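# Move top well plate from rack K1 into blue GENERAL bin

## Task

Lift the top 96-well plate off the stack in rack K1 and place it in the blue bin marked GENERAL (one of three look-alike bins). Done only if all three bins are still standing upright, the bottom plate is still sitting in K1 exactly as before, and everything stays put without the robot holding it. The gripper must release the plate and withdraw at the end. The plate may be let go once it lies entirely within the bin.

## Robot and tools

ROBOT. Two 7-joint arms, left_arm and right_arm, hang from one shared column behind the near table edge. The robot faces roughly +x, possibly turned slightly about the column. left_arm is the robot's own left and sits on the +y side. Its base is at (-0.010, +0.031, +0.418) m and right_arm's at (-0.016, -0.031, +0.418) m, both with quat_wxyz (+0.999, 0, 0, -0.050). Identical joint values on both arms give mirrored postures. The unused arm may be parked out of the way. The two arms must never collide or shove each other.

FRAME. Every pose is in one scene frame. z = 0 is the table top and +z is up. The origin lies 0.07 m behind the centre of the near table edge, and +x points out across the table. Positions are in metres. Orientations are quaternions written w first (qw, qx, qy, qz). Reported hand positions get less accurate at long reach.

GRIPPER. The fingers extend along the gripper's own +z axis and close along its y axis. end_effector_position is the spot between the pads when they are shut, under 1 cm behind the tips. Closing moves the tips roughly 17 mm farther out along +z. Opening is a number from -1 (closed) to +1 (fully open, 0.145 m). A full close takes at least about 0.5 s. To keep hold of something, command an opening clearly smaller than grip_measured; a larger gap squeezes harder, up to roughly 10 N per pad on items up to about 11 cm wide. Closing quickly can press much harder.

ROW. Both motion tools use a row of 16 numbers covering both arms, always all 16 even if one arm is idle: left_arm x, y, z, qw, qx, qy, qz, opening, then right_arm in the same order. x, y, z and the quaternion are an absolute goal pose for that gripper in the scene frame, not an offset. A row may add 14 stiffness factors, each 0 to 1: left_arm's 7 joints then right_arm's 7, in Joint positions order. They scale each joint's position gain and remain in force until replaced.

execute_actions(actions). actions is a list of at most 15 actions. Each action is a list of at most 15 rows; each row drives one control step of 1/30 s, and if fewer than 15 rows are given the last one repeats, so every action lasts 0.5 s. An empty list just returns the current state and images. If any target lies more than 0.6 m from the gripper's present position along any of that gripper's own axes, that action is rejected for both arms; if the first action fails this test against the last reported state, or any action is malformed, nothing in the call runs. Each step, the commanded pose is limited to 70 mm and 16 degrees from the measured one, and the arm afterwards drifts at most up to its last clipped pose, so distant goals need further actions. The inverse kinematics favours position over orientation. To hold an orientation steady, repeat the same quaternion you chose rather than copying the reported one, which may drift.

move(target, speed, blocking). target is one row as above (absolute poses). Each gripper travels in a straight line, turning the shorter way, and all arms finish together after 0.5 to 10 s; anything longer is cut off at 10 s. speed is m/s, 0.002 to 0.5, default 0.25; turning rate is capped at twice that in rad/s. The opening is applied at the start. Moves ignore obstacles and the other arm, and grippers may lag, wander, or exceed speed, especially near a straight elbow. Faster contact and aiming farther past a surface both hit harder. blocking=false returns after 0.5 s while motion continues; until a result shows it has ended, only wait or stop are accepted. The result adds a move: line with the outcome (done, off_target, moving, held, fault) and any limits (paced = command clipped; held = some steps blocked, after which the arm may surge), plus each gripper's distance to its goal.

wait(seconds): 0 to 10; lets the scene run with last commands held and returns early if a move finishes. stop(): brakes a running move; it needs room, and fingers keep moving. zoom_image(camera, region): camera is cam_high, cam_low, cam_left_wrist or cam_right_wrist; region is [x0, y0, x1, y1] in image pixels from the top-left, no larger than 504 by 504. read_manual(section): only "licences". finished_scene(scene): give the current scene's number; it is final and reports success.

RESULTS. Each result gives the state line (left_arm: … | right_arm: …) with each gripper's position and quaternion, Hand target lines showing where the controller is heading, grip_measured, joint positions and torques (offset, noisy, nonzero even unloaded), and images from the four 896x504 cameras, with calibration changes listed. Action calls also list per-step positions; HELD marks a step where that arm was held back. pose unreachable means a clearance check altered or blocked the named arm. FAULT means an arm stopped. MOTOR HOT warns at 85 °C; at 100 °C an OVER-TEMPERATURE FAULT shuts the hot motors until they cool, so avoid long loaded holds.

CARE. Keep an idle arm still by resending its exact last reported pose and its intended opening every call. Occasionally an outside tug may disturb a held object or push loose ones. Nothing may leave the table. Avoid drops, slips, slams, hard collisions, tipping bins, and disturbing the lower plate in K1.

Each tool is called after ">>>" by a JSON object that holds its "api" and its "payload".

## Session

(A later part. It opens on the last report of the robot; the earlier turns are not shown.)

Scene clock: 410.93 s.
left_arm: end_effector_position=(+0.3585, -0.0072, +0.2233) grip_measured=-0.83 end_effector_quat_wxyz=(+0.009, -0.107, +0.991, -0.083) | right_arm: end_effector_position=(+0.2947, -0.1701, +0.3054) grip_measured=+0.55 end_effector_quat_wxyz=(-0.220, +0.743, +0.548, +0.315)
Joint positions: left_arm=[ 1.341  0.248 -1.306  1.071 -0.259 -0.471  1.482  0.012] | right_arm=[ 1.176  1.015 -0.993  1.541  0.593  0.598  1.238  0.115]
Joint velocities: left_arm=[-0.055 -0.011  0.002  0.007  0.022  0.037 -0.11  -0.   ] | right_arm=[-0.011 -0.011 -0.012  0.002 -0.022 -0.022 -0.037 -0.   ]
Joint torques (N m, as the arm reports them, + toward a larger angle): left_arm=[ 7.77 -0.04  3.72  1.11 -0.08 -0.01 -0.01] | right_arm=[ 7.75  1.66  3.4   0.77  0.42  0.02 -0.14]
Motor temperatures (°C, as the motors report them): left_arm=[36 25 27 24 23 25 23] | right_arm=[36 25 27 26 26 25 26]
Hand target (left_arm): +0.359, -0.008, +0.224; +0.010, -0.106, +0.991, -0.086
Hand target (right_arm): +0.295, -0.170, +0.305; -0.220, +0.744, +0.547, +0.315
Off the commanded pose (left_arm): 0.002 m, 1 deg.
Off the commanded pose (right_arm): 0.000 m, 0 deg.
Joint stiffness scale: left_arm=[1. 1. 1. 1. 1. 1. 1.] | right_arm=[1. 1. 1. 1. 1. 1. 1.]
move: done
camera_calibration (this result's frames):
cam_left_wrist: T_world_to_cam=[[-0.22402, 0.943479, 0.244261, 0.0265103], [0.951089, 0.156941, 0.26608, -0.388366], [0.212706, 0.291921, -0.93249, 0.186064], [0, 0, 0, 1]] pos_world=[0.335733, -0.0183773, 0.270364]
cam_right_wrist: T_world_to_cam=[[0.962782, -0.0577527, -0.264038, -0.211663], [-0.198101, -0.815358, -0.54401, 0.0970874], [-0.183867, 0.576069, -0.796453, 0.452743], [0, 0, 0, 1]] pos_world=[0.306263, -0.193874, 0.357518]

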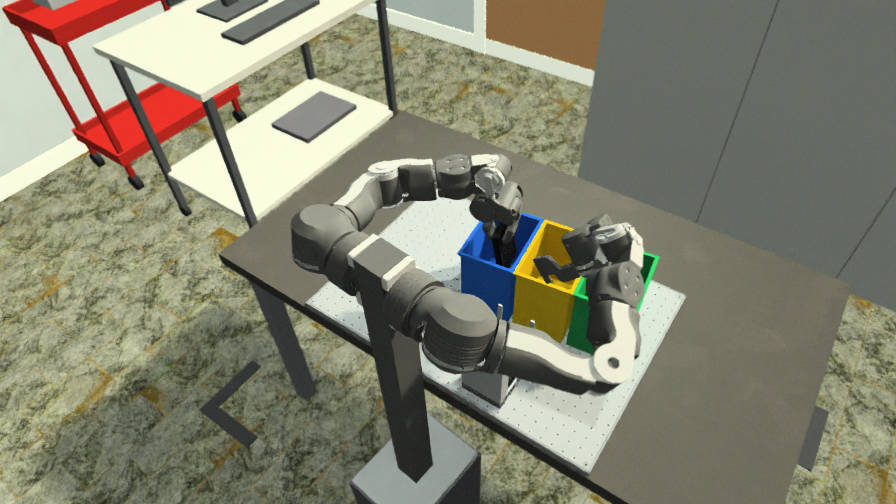

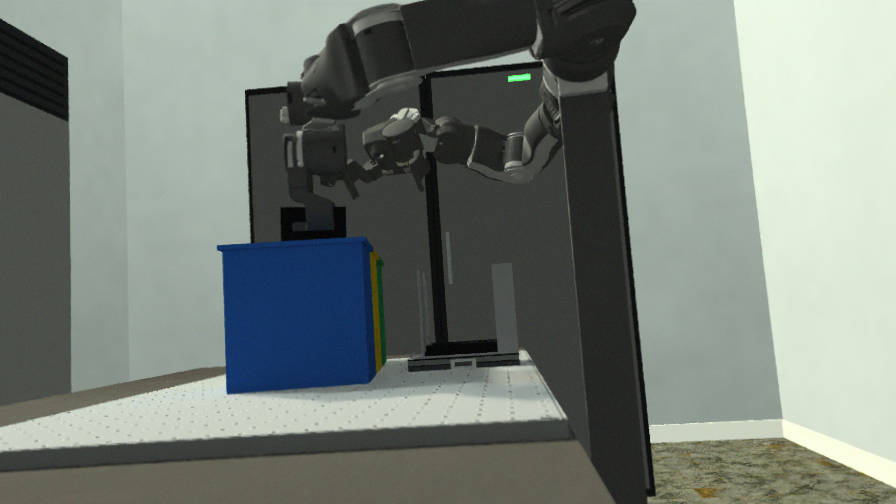

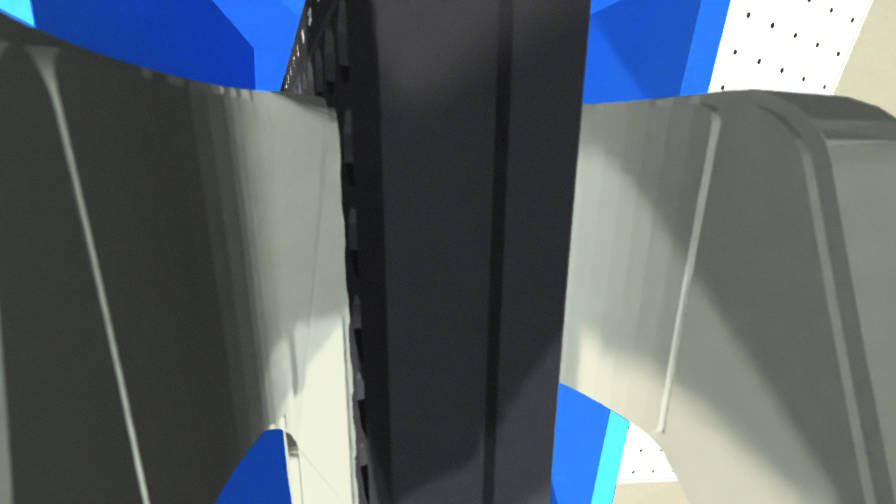

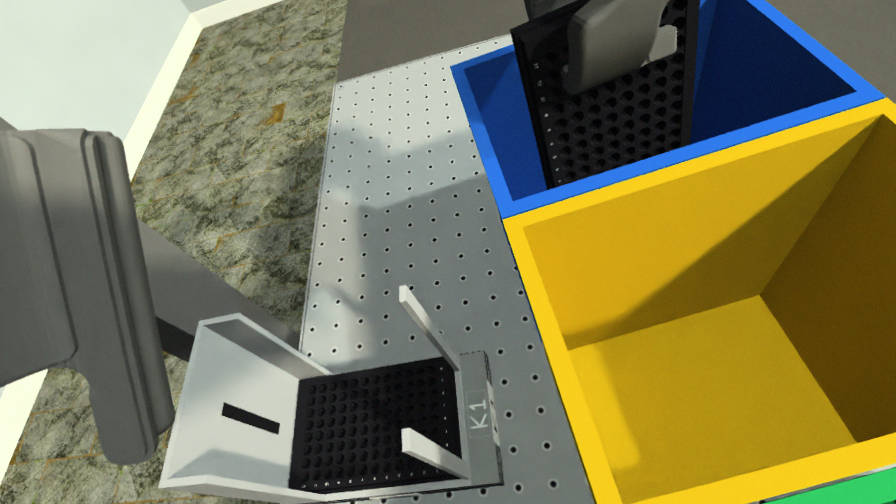

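>>> {"api": "move", "payload": {"target": [0.360,-0.0055,0.152,0.0041,-0.0784,0.9955,-0.0522,-1.0,0.295,-0.17,0.305,-0.2201,0.7439,0.5471,0.3147,0.55], "speed": 0.08}}

Scene clock: 424.73 s.
left_arm: end_effector_position=(+0.3594, -0.0046, +0.1514) grip_measured=-0.83 end_effector_quat_wxyz=(+0.005, -0.081, +0.995, -0.049) | right_arm: end_effector_position=(+0.2947, -0.1701, +0.3054) grip_measured=+0.55 end_effector_quat_wxyz=(-0.220, +0.743, +0.548, +0.315)
Joint positions: left_arm=[ 1.204  0.157 -1.366  0.885 -0.453 -0.59   1.326  0.012] | right_arm=[ 1.176  1.015 -0.993  1.541  0.593  0.598  1.238  0.115]
Joint velocities: left_arm=[-0.011  0.011 -0.017 -0.012 -0.022 -0.022  0.051 -0.   ] | right_arm=[-0.011  0.011 -0.002 -0.022  0.022  0.081  0.037  0.   ]
Joint torques (N m, as the arm reports them, + toward a larger angle): left_arm=[ 7.94 -0.44  3.21  1.42 -0.04 -0.07 -0.02] | right_arm=[ 7.8   1.64  3.4   0.77  0.43  0.01 -0.14]
Motor temperatures (°C, as the motors report them): left_arm=[37 25 27 24 23 25 23] | right_arm=[36 25 27 25 26 25 26]
Hand target (left_arm): +0.360, -0.005, +0.151; +0.005, -0.080, +0.995, -0.052
Hand target (right_arm): +0.295, -0.170, +0.305; -0.220, +0.744, +0.547, +0.315
Off the commanded pose (left_arm): 0.001 m, 0 deg.
Off the commanded pose (right_arm): 0.000 m, 0 deg.
Joint stiffness scale: left_arm=[1. 1. 1. 1. 1. 1. 1.] | right_arm=[1. 1. 1. 1. 1. 1. 1.]
move: done
camera_calibration (this result's frames):
cam_left_wrist: T_world_to_cam=[[-0.171809, 0.93492, 0.310493, 0.0130532], [0.960601, 0.0890961, 0.263264, -0.373843], [0.218467, 0.343491, -0.913393, 0.113334], [0, 0, 0, 1]] pos_world=[0.336597, -0.0178248, 0.197885]
cam_right_wrist: T_world_to_cam=[[0.962782, -0.0577527, -0.264038, -0.211663], [-0.198101, -0.815358, -0.54401, 0.0970874], [-0.183867, 0.576069, -0.796453, 0.452743], [0, 0, 0, 1]] pos_world=[0.306263, -0.193874, 0.357518]

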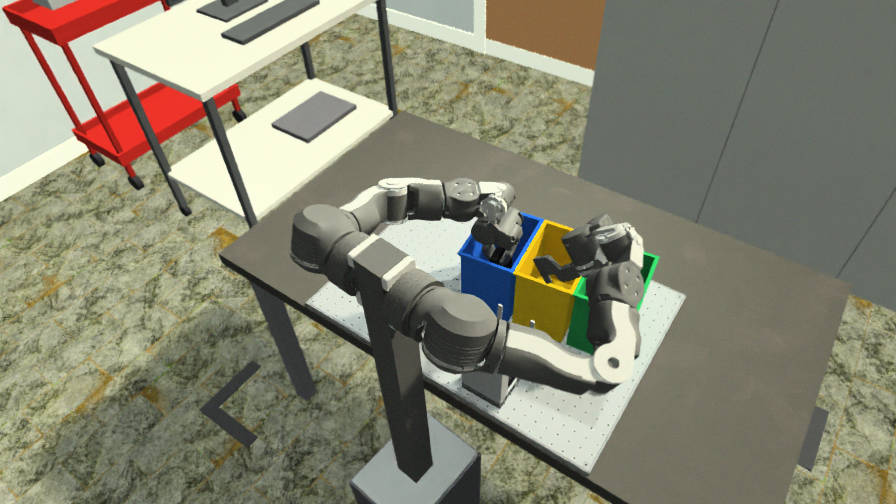

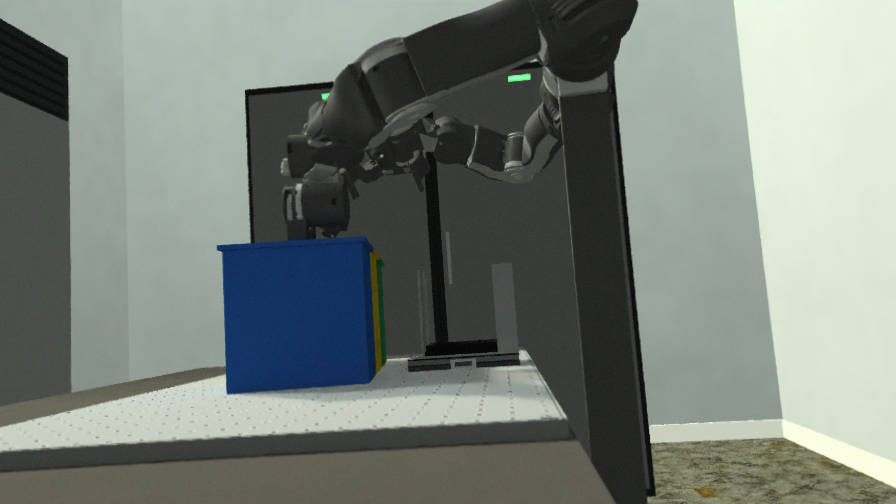

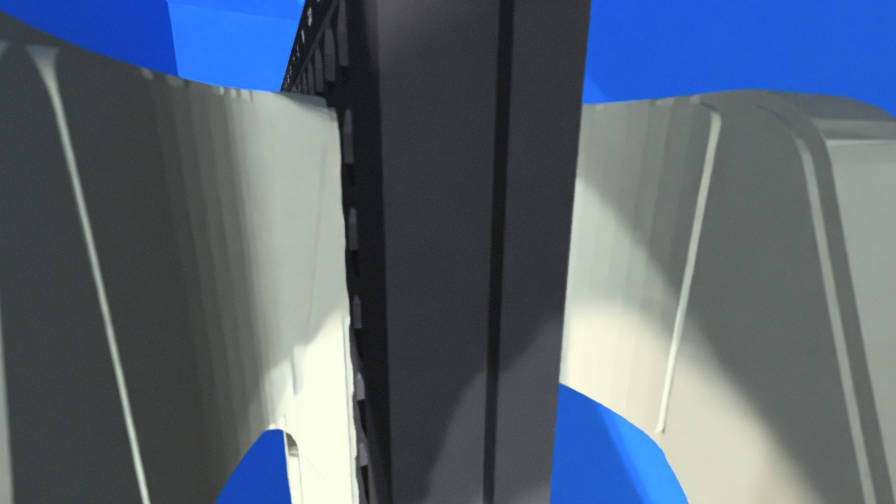

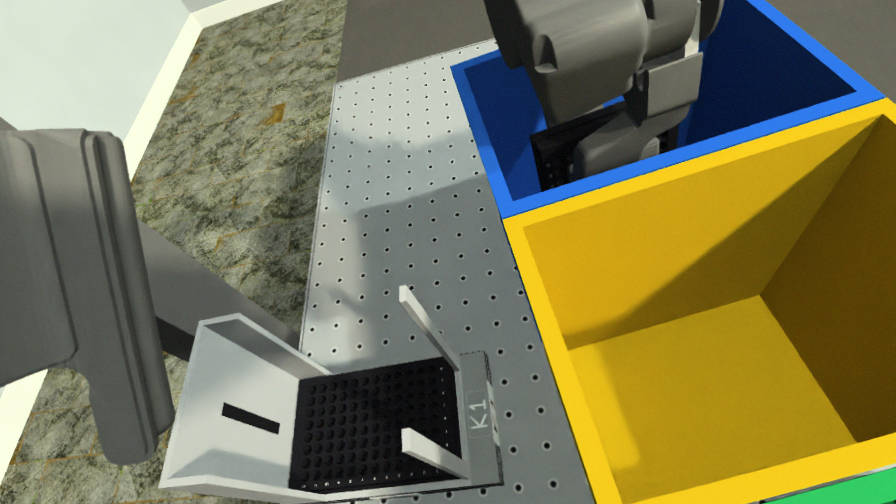

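>>> {"api": "execute_actions", "payload": {"actions": [[
[0.360,-0.0055,0.1515,0.0041,-0.0784,0.9955,-0.0522,-1.0,0.295,-0.17,0.305,-0.2201,0.7439,0.5471,0.3147,0.55],
[0.360,-0.0055,0.1508,0.0041,-0.0784,0.9955,-0.0522,-1.0,0.295,-0.17,0.305,-0.2201,0.7439,0.5471,0.3147,0.55],
[0.360,-0.0056,0.1498,0.0041,-0.0784,0.9955,-0.0522,-1.0,0.295,-0.17,0.305,-0.2201,0.7439,0.5471,0.3147,0.55],
[0.360,-0.0057,0.1486,0.0041,-0.0784,0.9955,-0.0522,-1.0,0.295,-0.17,0.305,-0.2201,0.7439,0.5471,0.3147,0.55],
[0.360,-0.0058,0.1473,0.0041,-0.0784,0.9955,-0.0522,-1.0,0.295,-0.17,0.305,-0.2201,0.7439,0.5471,0.3147,0.55],
[0.360,-0.0059,0.1460,0.0041,-0.0784,0.9955,-0.0522,-1.0,0.295,-0.17,0.305,-0.2201,0.7439,0.5471,0.3147,0.55],
[0.360,-0.0060,0.1447,0.0041,-0.0784,0.9955,-0.0522,-1.0,0.295,-0.17,0.305,-0.2201,0.7439,0.5471,0.3147,0.55],
[0.360,-0.0062,0.1435,0.0041,-0.0784,0.9955,-0.0522,-1.0,0.295,-0.17,0.305,-0.2201,0.7439,0.5471,0.3147,0.55],
[0.360,-0.0063,0.1425,0.0041,-0.0784,0.9955,-0.0522,-1.0,0.295,-0.17,0.305,-0.2201,0.7439,0.5471,0.3147,0.55],
[0.360,-0.0064,0.1418,0.0041,-0.0784,0.9955,-0.0522,-1.0,0.295,-0.17,0.305,-0.2201,0.7439,0.5471,0.3147,0.55],
[0.360,-0.0065,0.1413,0.0041,-0.0784,0.9955,-0.0522,-0.95,0.295,-0.17,0.305,-0.2201,0.7439,0.5471,0.3147,0.55],
[0.360,-0.0065,0.1410,0.0041,-0.0784,0.9955,-0.0522,-0.92,0.295,-0.17,0.305,-0.2201,0.7439,0.5471,0.3147,0.55],
[0.360,-0.0065,0.1410,0.0041,-0.0784,0.9955,-0.0522,-0.89,0.295,-0.17,0.305,-0.2201,0.7439,0.5471,0.3147,0.55],
[0.360,-0.0065,0.1410,0.0041,-0.0784,0.9955,-0.0522,-0.87,0.295,-0.17,0.305,-0.2201,0.7439,0.5471,0.3147,0.55],
[0.360,-0.0065,0.1410,0.0041,-0.0784,0.9955,-0.0522,-0.85,0.295,-0.17,0.305,-0.2201,0.7439,0.5471,0.3147,0.55]
],[
[0.360,-0.0065,0.1410,0.0041,-0.0784,0.9955,-0.0522,-0.83,0.295,-0.17,0.305,-0.2201,0.7439,0.5471,0.3147,0.55],
[0.360,-0.0065,0.1410,0.0041,-0.0784,0.9955,-0.0522,-0.81,0.295,-0.17,0.305,-0.2201,0.7439,0.5471,0.3147,0.55],
[0.360,-0.0065,0.1410,0.0041,-0.0784,0.9955,-0.0522,-0.79,0.295,-0.17,0.305,-0.2201,0.7439,0.5471,0.3147,0.55],
[0.360,-0.0065,0.1410,0.0041,-0.0784,0.9955,-0.0522,-0.77,0.295,-0.17,0.305,-0.2201,0.7439,0.5471,0.3147,0.55],
[0.360,-0.0065,0.1410,0.0041,-0.0784,0.9955,-0.0522,-0.75,0.295,-0.17,0.305,-0.2201,0.7439,0.5471,0.3147,0.55],
[0.360,-0.0065,0.1410,0.0041,-0.0784,0.9955,-0.0522,-0.73,0.295,-0.17,0.305,-0.2201,0.7439,0.5471,0.3147,0.55],
[0.360,-0.0065,0.1410,0.0041,-0.0784,0.9955,-0.0522,-0.71,0.295,-0.17,0.305,-0.2201,0.7439,0.5471,0.3147,0.55],
[0.360,-0.0065,0.1410,0.0041,-0.0784,0.9955,-0.0522,-0.69,0.295,-0.17,0.305,-0.2201,0.7439,0.5471,0.3147,0.55],
[0.360,-0.0065,0.1410,0.0041,-0.0784,0.9955,-0.0522,-0.68,0.295,-0.17,0.305,-0.2201,0.7439,0.5471,0.3147,0.55]
]]}}

Scene clock: 437.67 s.
left_arm: end_effector_position=(+0.3608, -0.0059, +0.1424) grip_measured=-0.68 end_effector_quat_wxyz=(+0.005, -0.080, +0.995, -0.051) | right_arm: end_effector_position=(+0.2947, -0.1701, +0.3054) grip_measured=+0.55 end_effector_quat_wxyz=(-0.220, +0.743, +0.548, +0.315)
Joint positions: left_arm=[ 1.186  0.139 -1.366  0.845 -0.487 -0.608  1.29   0.024] | right_arm=[ 1.176  1.015 -0.993  1.541  0.593  0.598  1.238  0.115]
Joint velocities: left_arm=[-0.033  0.033 -0.002 -0.002 -0.051  0.051  0.022  0.   ] | right_arm=[-0.033  0.011  0.002 -0.002 -0.066  0.037 -0.037 -0.   ]
Joint torques (N m, as the arm reports them, + toward a larger angle): left_arm=[ 7.14 -0.61  2.92  1.31 -0.07 -0.01  0.03] | right_arm=[ 7.76  1.55  3.44  0.71  0.44  0.01 -0.11]
Motor temperatures (°C, as the motors report them): left_arm=[37 25 27 24 23 25 23] | right_arm=[36 25 27 25 26 25 26]
Hand target (left_arm): +0.360, -0.007, +0.141; +0.004, -0.078, +0.996, -0.052
Hand target (right_arm): +0.295, -0.170, +0.305; -0.220, +0.744, +0.547, +0.315
Off the commanded pose (left_arm): 0.002 m, 0 deg.
Off the commanded pose (right_arm): 0.000 m, 0 deg.
Joint stiffness scale: left_arm=[1. 1. 1. 1. 1. 1. 1.] | right_arm=[1. 1. 1. 1. 1. 1. 1.]
Step readings (end_effector_position; steps 1 to 15: 1st action; 16 to 30: 2nd action):
0: left_arm (+0.3595, -0.0046, +0.1514) | right_arm (+0.2947, -0.1701, +0.3054)
1: left_arm (+0.3596, -0.0045, +0.1512) | right_arm (+0.2947, -0.1701, +0.3054)
2: left_arm (+0.3598, -0.0044, +0.1509) | right_arm (+0.2947, -0.1701, +0.3054)
4: left_arm (+0.3608, -0.0044, +0.1506) | right_arm (+0.2947, -0.1701, +0.3054)
8: left_arm (+0.3602, -0.0058, +0.1455) | right_arm (+0.2947, -0.1701, +0.3054)
15: left_arm (+0.3608, -0.0057, +0.1425) | right_arm (+0.2947, -0.1701, +0.3054)
16: left_arm (+0.3608, -0.0058, +0.1424) | right_arm (+0.2947, -0.1701, +0.3054)
17: left_arm (+0.3608, -0.0058, +0.1424) | right_arm (+0.2947, -0.1701, +0.3054)
19: left_arm (+0.3608, -0.0059, +0.1424) | right_arm (+0.2947, -0.1701, +0.3054)
23: left_arm (+0.3608, -0.0059, +0.1424) | right_arm (+0.2947, -0.1701, +0.3054)
30: end_effector_position above
camera_calibration (this result's frames):
cam_left_wrist: T_world_to_cam=[[-0.169903, 0.936385, 0.30711, 0.017105], [0.960265, 0.0872938, 0.265087, -0.372805], [0.221415, 0.339946, -0.914009, 0.104353], [0, 0, 0, 1]] pos_world=[0.337793, -0.0189478, 0.188953]
cam_right_wrist: T_world_to_cam=[[0.962782, -0.0577527, -0.264038, -0.211663], [-0.198101, -0.815358, -0.54401, 0.0970874], [-0.183867, 0.576069, -0.796453, 0.452743], [0, 0, 0, 1]] pos_world=[0.306263, -0.193874, 0.357518]

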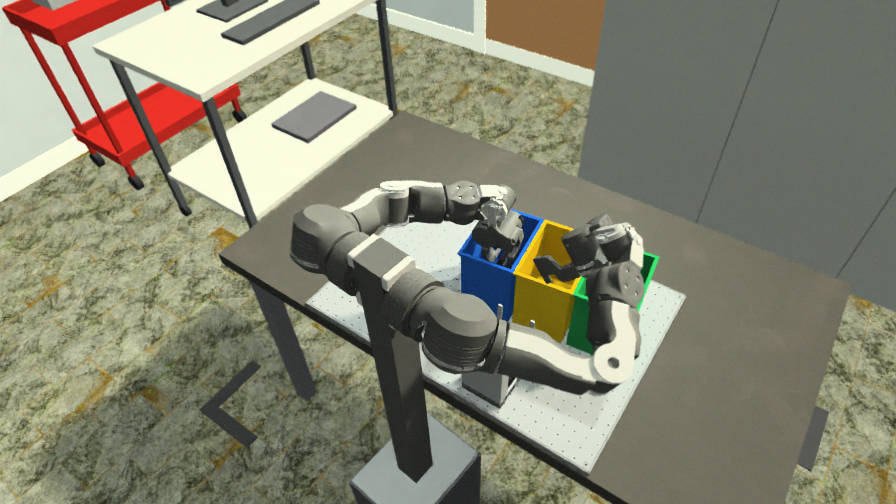

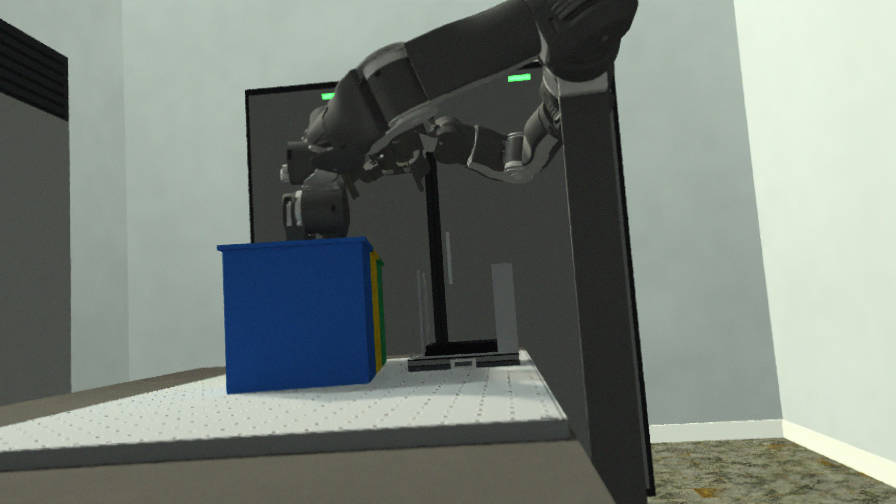

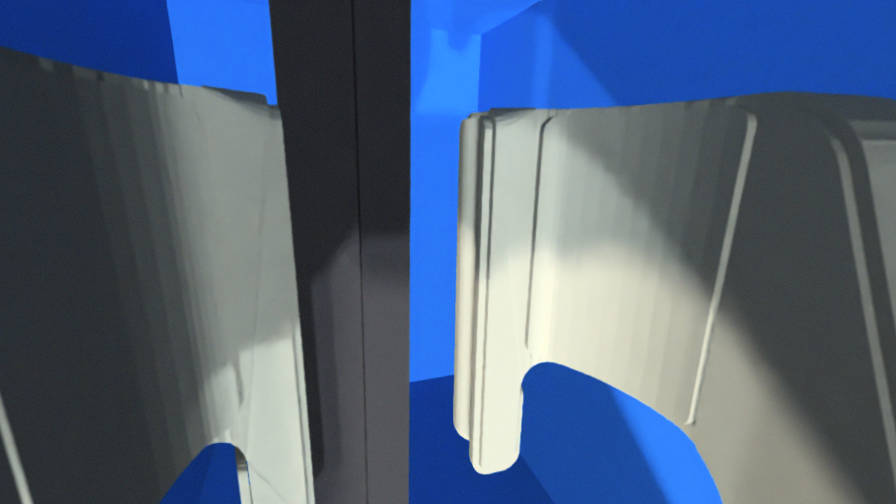

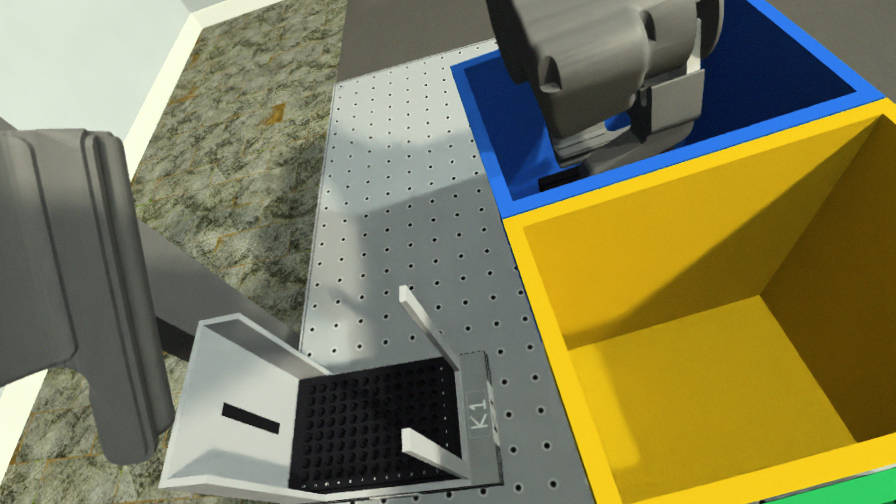

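>>> {"api": "move", "payload": {"target": [0.359,-0.004,0.235,0.0068,-0.0782,0.9931,-0.0869,-0.68,0.26,-0.24,0.305,-0.1918,0.7888,0.4802,0.3326,0.55], "speed": 0.15}}

Scene clock: 442.27 s.
left_arm: end_effector_position=(+0.3603, -0.0050, +0.2372) grip_measured=-0.68 end_effector_quat_wxyz=(+0.007, -0.075, +0.993, -0.091) | right_arm: end_effector_position=(+0.2593, -0.2403, +0.3058) grip_measured=+0.55 end_effector_quat_wxyz=(-0.192, +0.789, +0.480, +0.332)
Joint positions: left_arm=[ 1.369  0.26  -1.286  1.071 -0.22  -0.548  1.51   0.024] | right_arm=[ 1.041  1.347 -0.923  1.629  0.736  0.516  1.189  0.115]
Joint velocities: left_arm=[ 0.055 -0.077 -0.012 -0.007  0.051  0.125  0.037 -0.   ] | right_arm=[-0.033 -0.033  0.017 -0.002 -0.037 -0.022 -0.066  0.   ]
Joint torques (N m, as the arm reports them, + toward a larger angle): left_arm=[7.42 0.14 3.1  1.4  0.05 0.19 0.26] | right_arm=[ 5.58  3.35  3.57  0.25  0.45 -0.21 -0.21]
Motor temperatures (°C, as the motors report them): left_arm=[37 25 27 24 23 25 23] | right_arm=[36 25 27 25 26 25 26]
Hand target (left_arm): +0.359, -0.004, +0.236; +0.005, -0.077, +0.993, -0.087
Hand target (right_arm): +0.260, -0.240, +0.306; -0.191, +0.788, +0.480, +0.334
Off the commanded pose (left_arm): 0.003 m, 1 deg.
Off the commanded pose (right_arm): 0.001 m, 0 deg.
Joint stiffness scale: left_arm=[1. 1. 1. 1. 1. 1. 1.] | right_arm=[1. 1. 1. 1. 1. 1. 1.]
move: done
camera_calibration (this result's frames):
cam_left_wrist: T_world_to_cam=[[-0.164319, 0.959335, 0.229513, 0.0035547], [0.958253, 0.100054, 0.267844, -0.397426], [0.233989, 0.263943, -0.935726, 0.191022], [0, 0, 0, 1]] pos_world=[0.336721, -0.014065, 0.284377]
cam_right_wrist: T_world_to_cam=[[0.936612, -0.227408, -0.266538, -0.214791], [-0.340896, -0.767164, -0.543369, 0.0814599], [-0.0809122, 0.599788, -0.796057, 0.465904], [0, 0, 0, 1]] pos_world=[0.266643, -0.265796, 0.357899]

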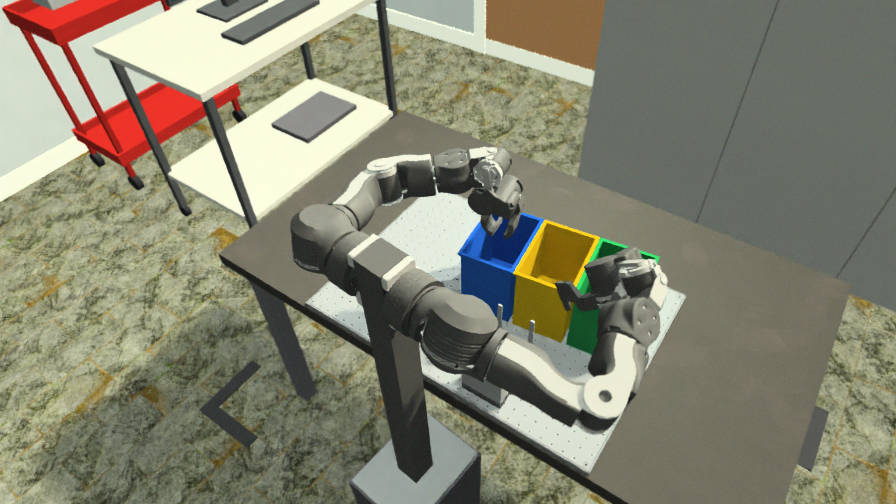

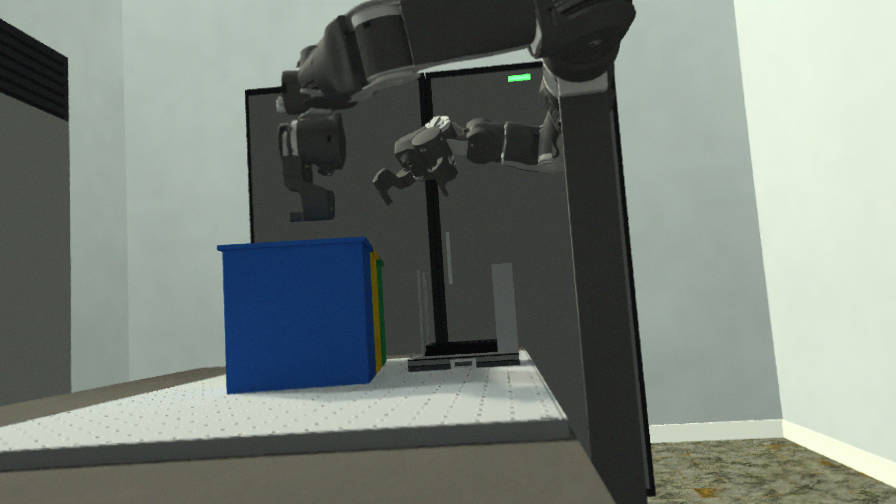

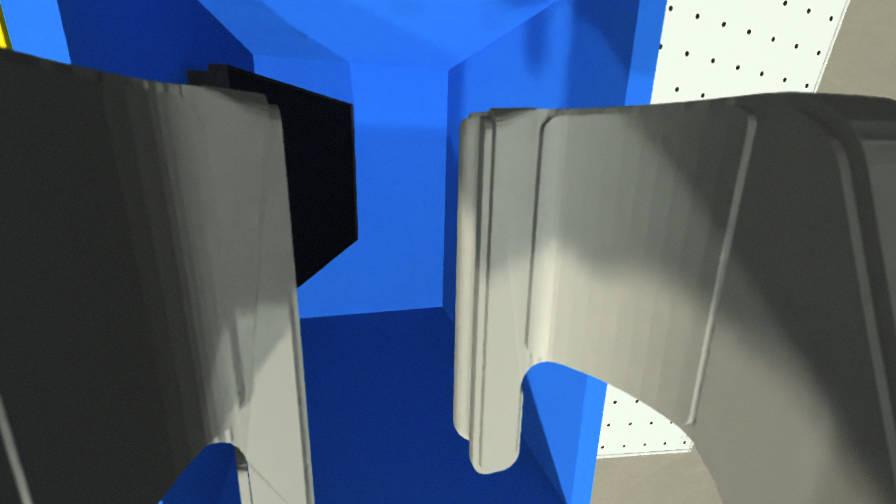

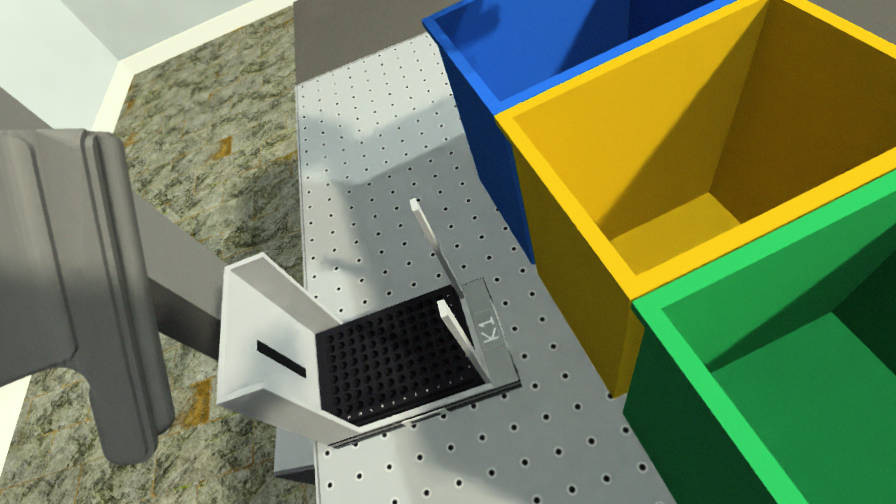

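>>> {"api": "move", "payload": {"target": [0.30,0.21,0.27,0.0522,-0.2961,0.9392,-0.1656,-0.68,0.21,-0.29,0.31,-0.1621,0.8276,0.4096,0.3481,0.55], "speed": 0.3}}

Scene clock: 447.90 s.
left_arm: end_effector_position=(+0.3045, +0.2135, +0.2715) grip_measured=-0.68 end_effector_quat_wxyz=(+0.061, -0.295, +0.939, -0.163) | right_arm: end_effector_position=(+0.2104, -0.2909, +0.3130) grip_measured=+0.55 end_effector_quat_wxyz=(-0.159, +0.827, +0.409, +0.351)
Joint positions: left_arm=[ 1.232  1.296 -1.13   1.711 -0.032 -0.467  1.351  0.024] | right_arm=[ 0.939  1.73  -0.974  1.738  0.976  0.358  1.077  0.115]
Joint velocities: left_arm=[-0.033  0.099 -0.022 -0.007  0.022 -0.007 -0.022  0.   ] | right_arm=[-0.077 -0.033  0.017  0.012 -0.007  0.007 -0.051 -0.   ]
Joint torques (N m, as the arm reports them, + toward a larger angle): left_arm=[ 3.83  2.01  4.37  0.35  0.08 -0.01 -0.11] | right_arm=[ 2.89  4.47  2.75 -0.27  0.48 -0.26 -0.19]
Motor temperatures (°C, as the motors report them): left_arm=[37 25 27 24 23 25 23] | right_arm=[36 25 27 25 26 25 26]
Hand target (left_arm): +0.305, +0.213, +0.272; +0.061, -0.294, +0.939, -0.166
Hand target (right_arm): +0.210, -0.291, +0.311; -0.160, +0.828, +0.408, +0.350
Off the commanded pose (left_arm): 0.006 m, 1 deg.
Off the commanded pose (right_arm): 0.003 m, 0 deg.
Joint stiffness scale: left_arm=[1. 1. 1. 1. 1. 1. 1.] | right_arm=[1. 1. 1. 1. 1. 1. 1.]
move: off_target (left_arm)
camera_calibration (this result's frames):
cam_left_wrist: T_world_to_cam=[[-0.588506, 0.805957, 0.0639874, -0.0162323], [0.783957, 0.549505, 0.288888, -0.423623], [0.19767, 0.220175, -0.955222, 0.204153], [0, 0, 0, 1]] pos_world=[0.282194, 0.200916, 0.318429]
cam_right_wrist: T_world_to_cam=[[0.883849, -0.389516, -0.259013, -0.216904], [-0.466664, -0.69616, -0.545514, 0.0776798], [0.032172, 0.603024, -0.797074, 0.475435], [0, 0, 0, 1]] pos_world=[0.212665, -0.317109, 0.365152]

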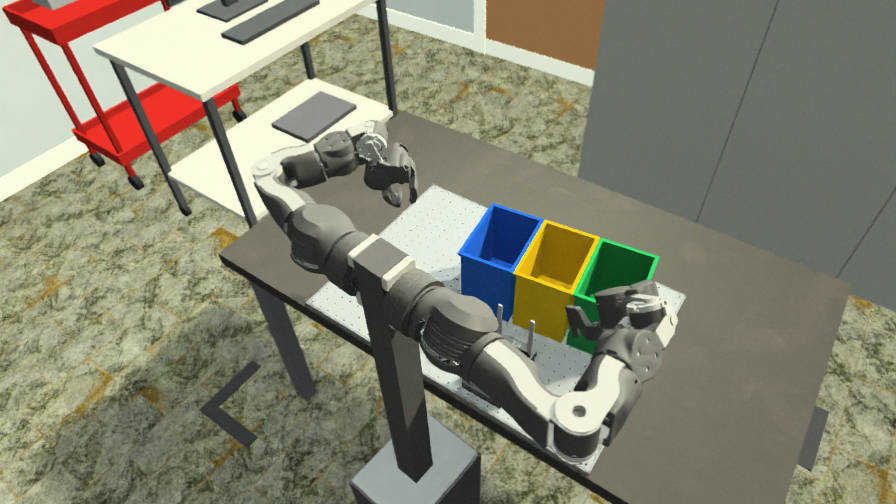

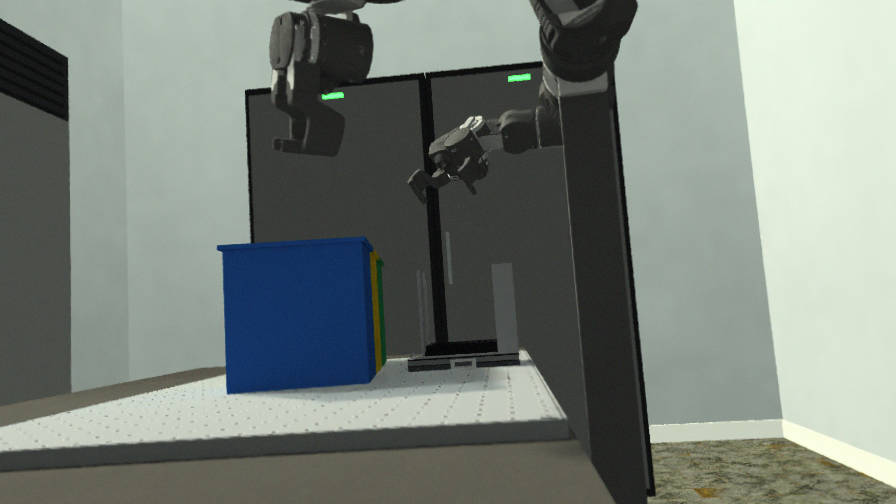

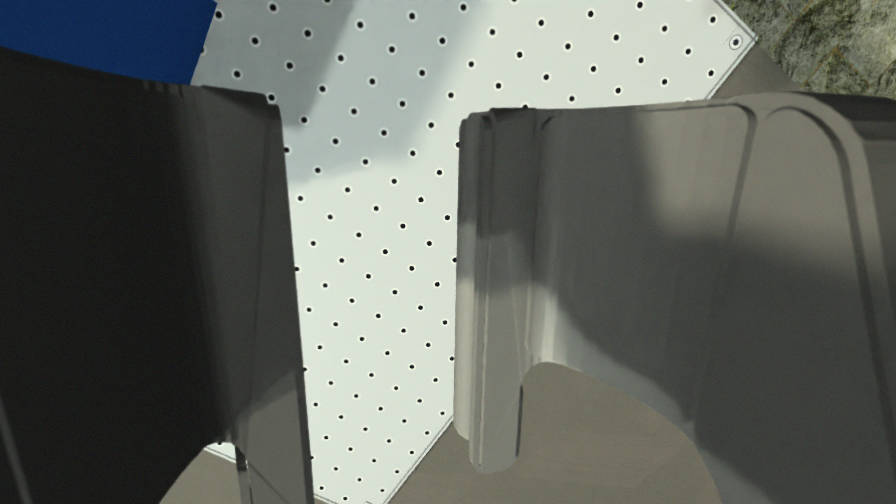

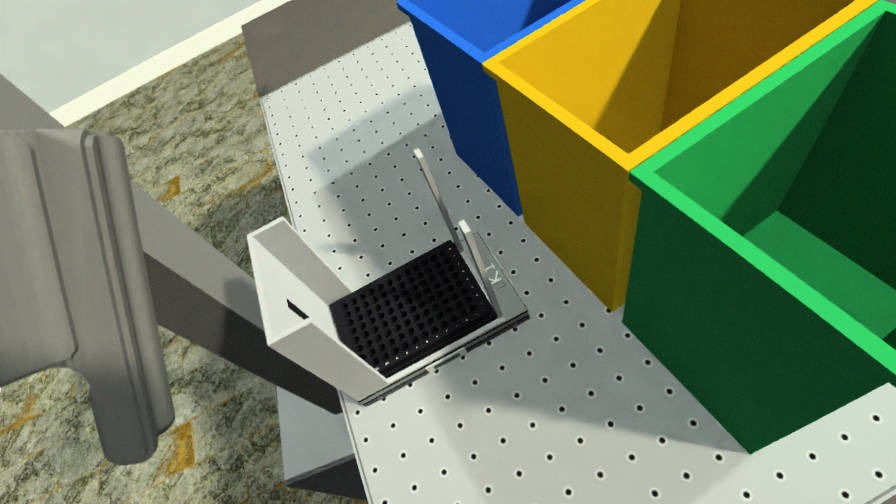

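The plate is in the blue bin, all three bins are upright, the lower plate is still in K1 and both arms are clear. I'm ending scene 1.

>>> {"api": "finished_scene", "payload": {"scene": 1}}

The scene is finished: the task was done.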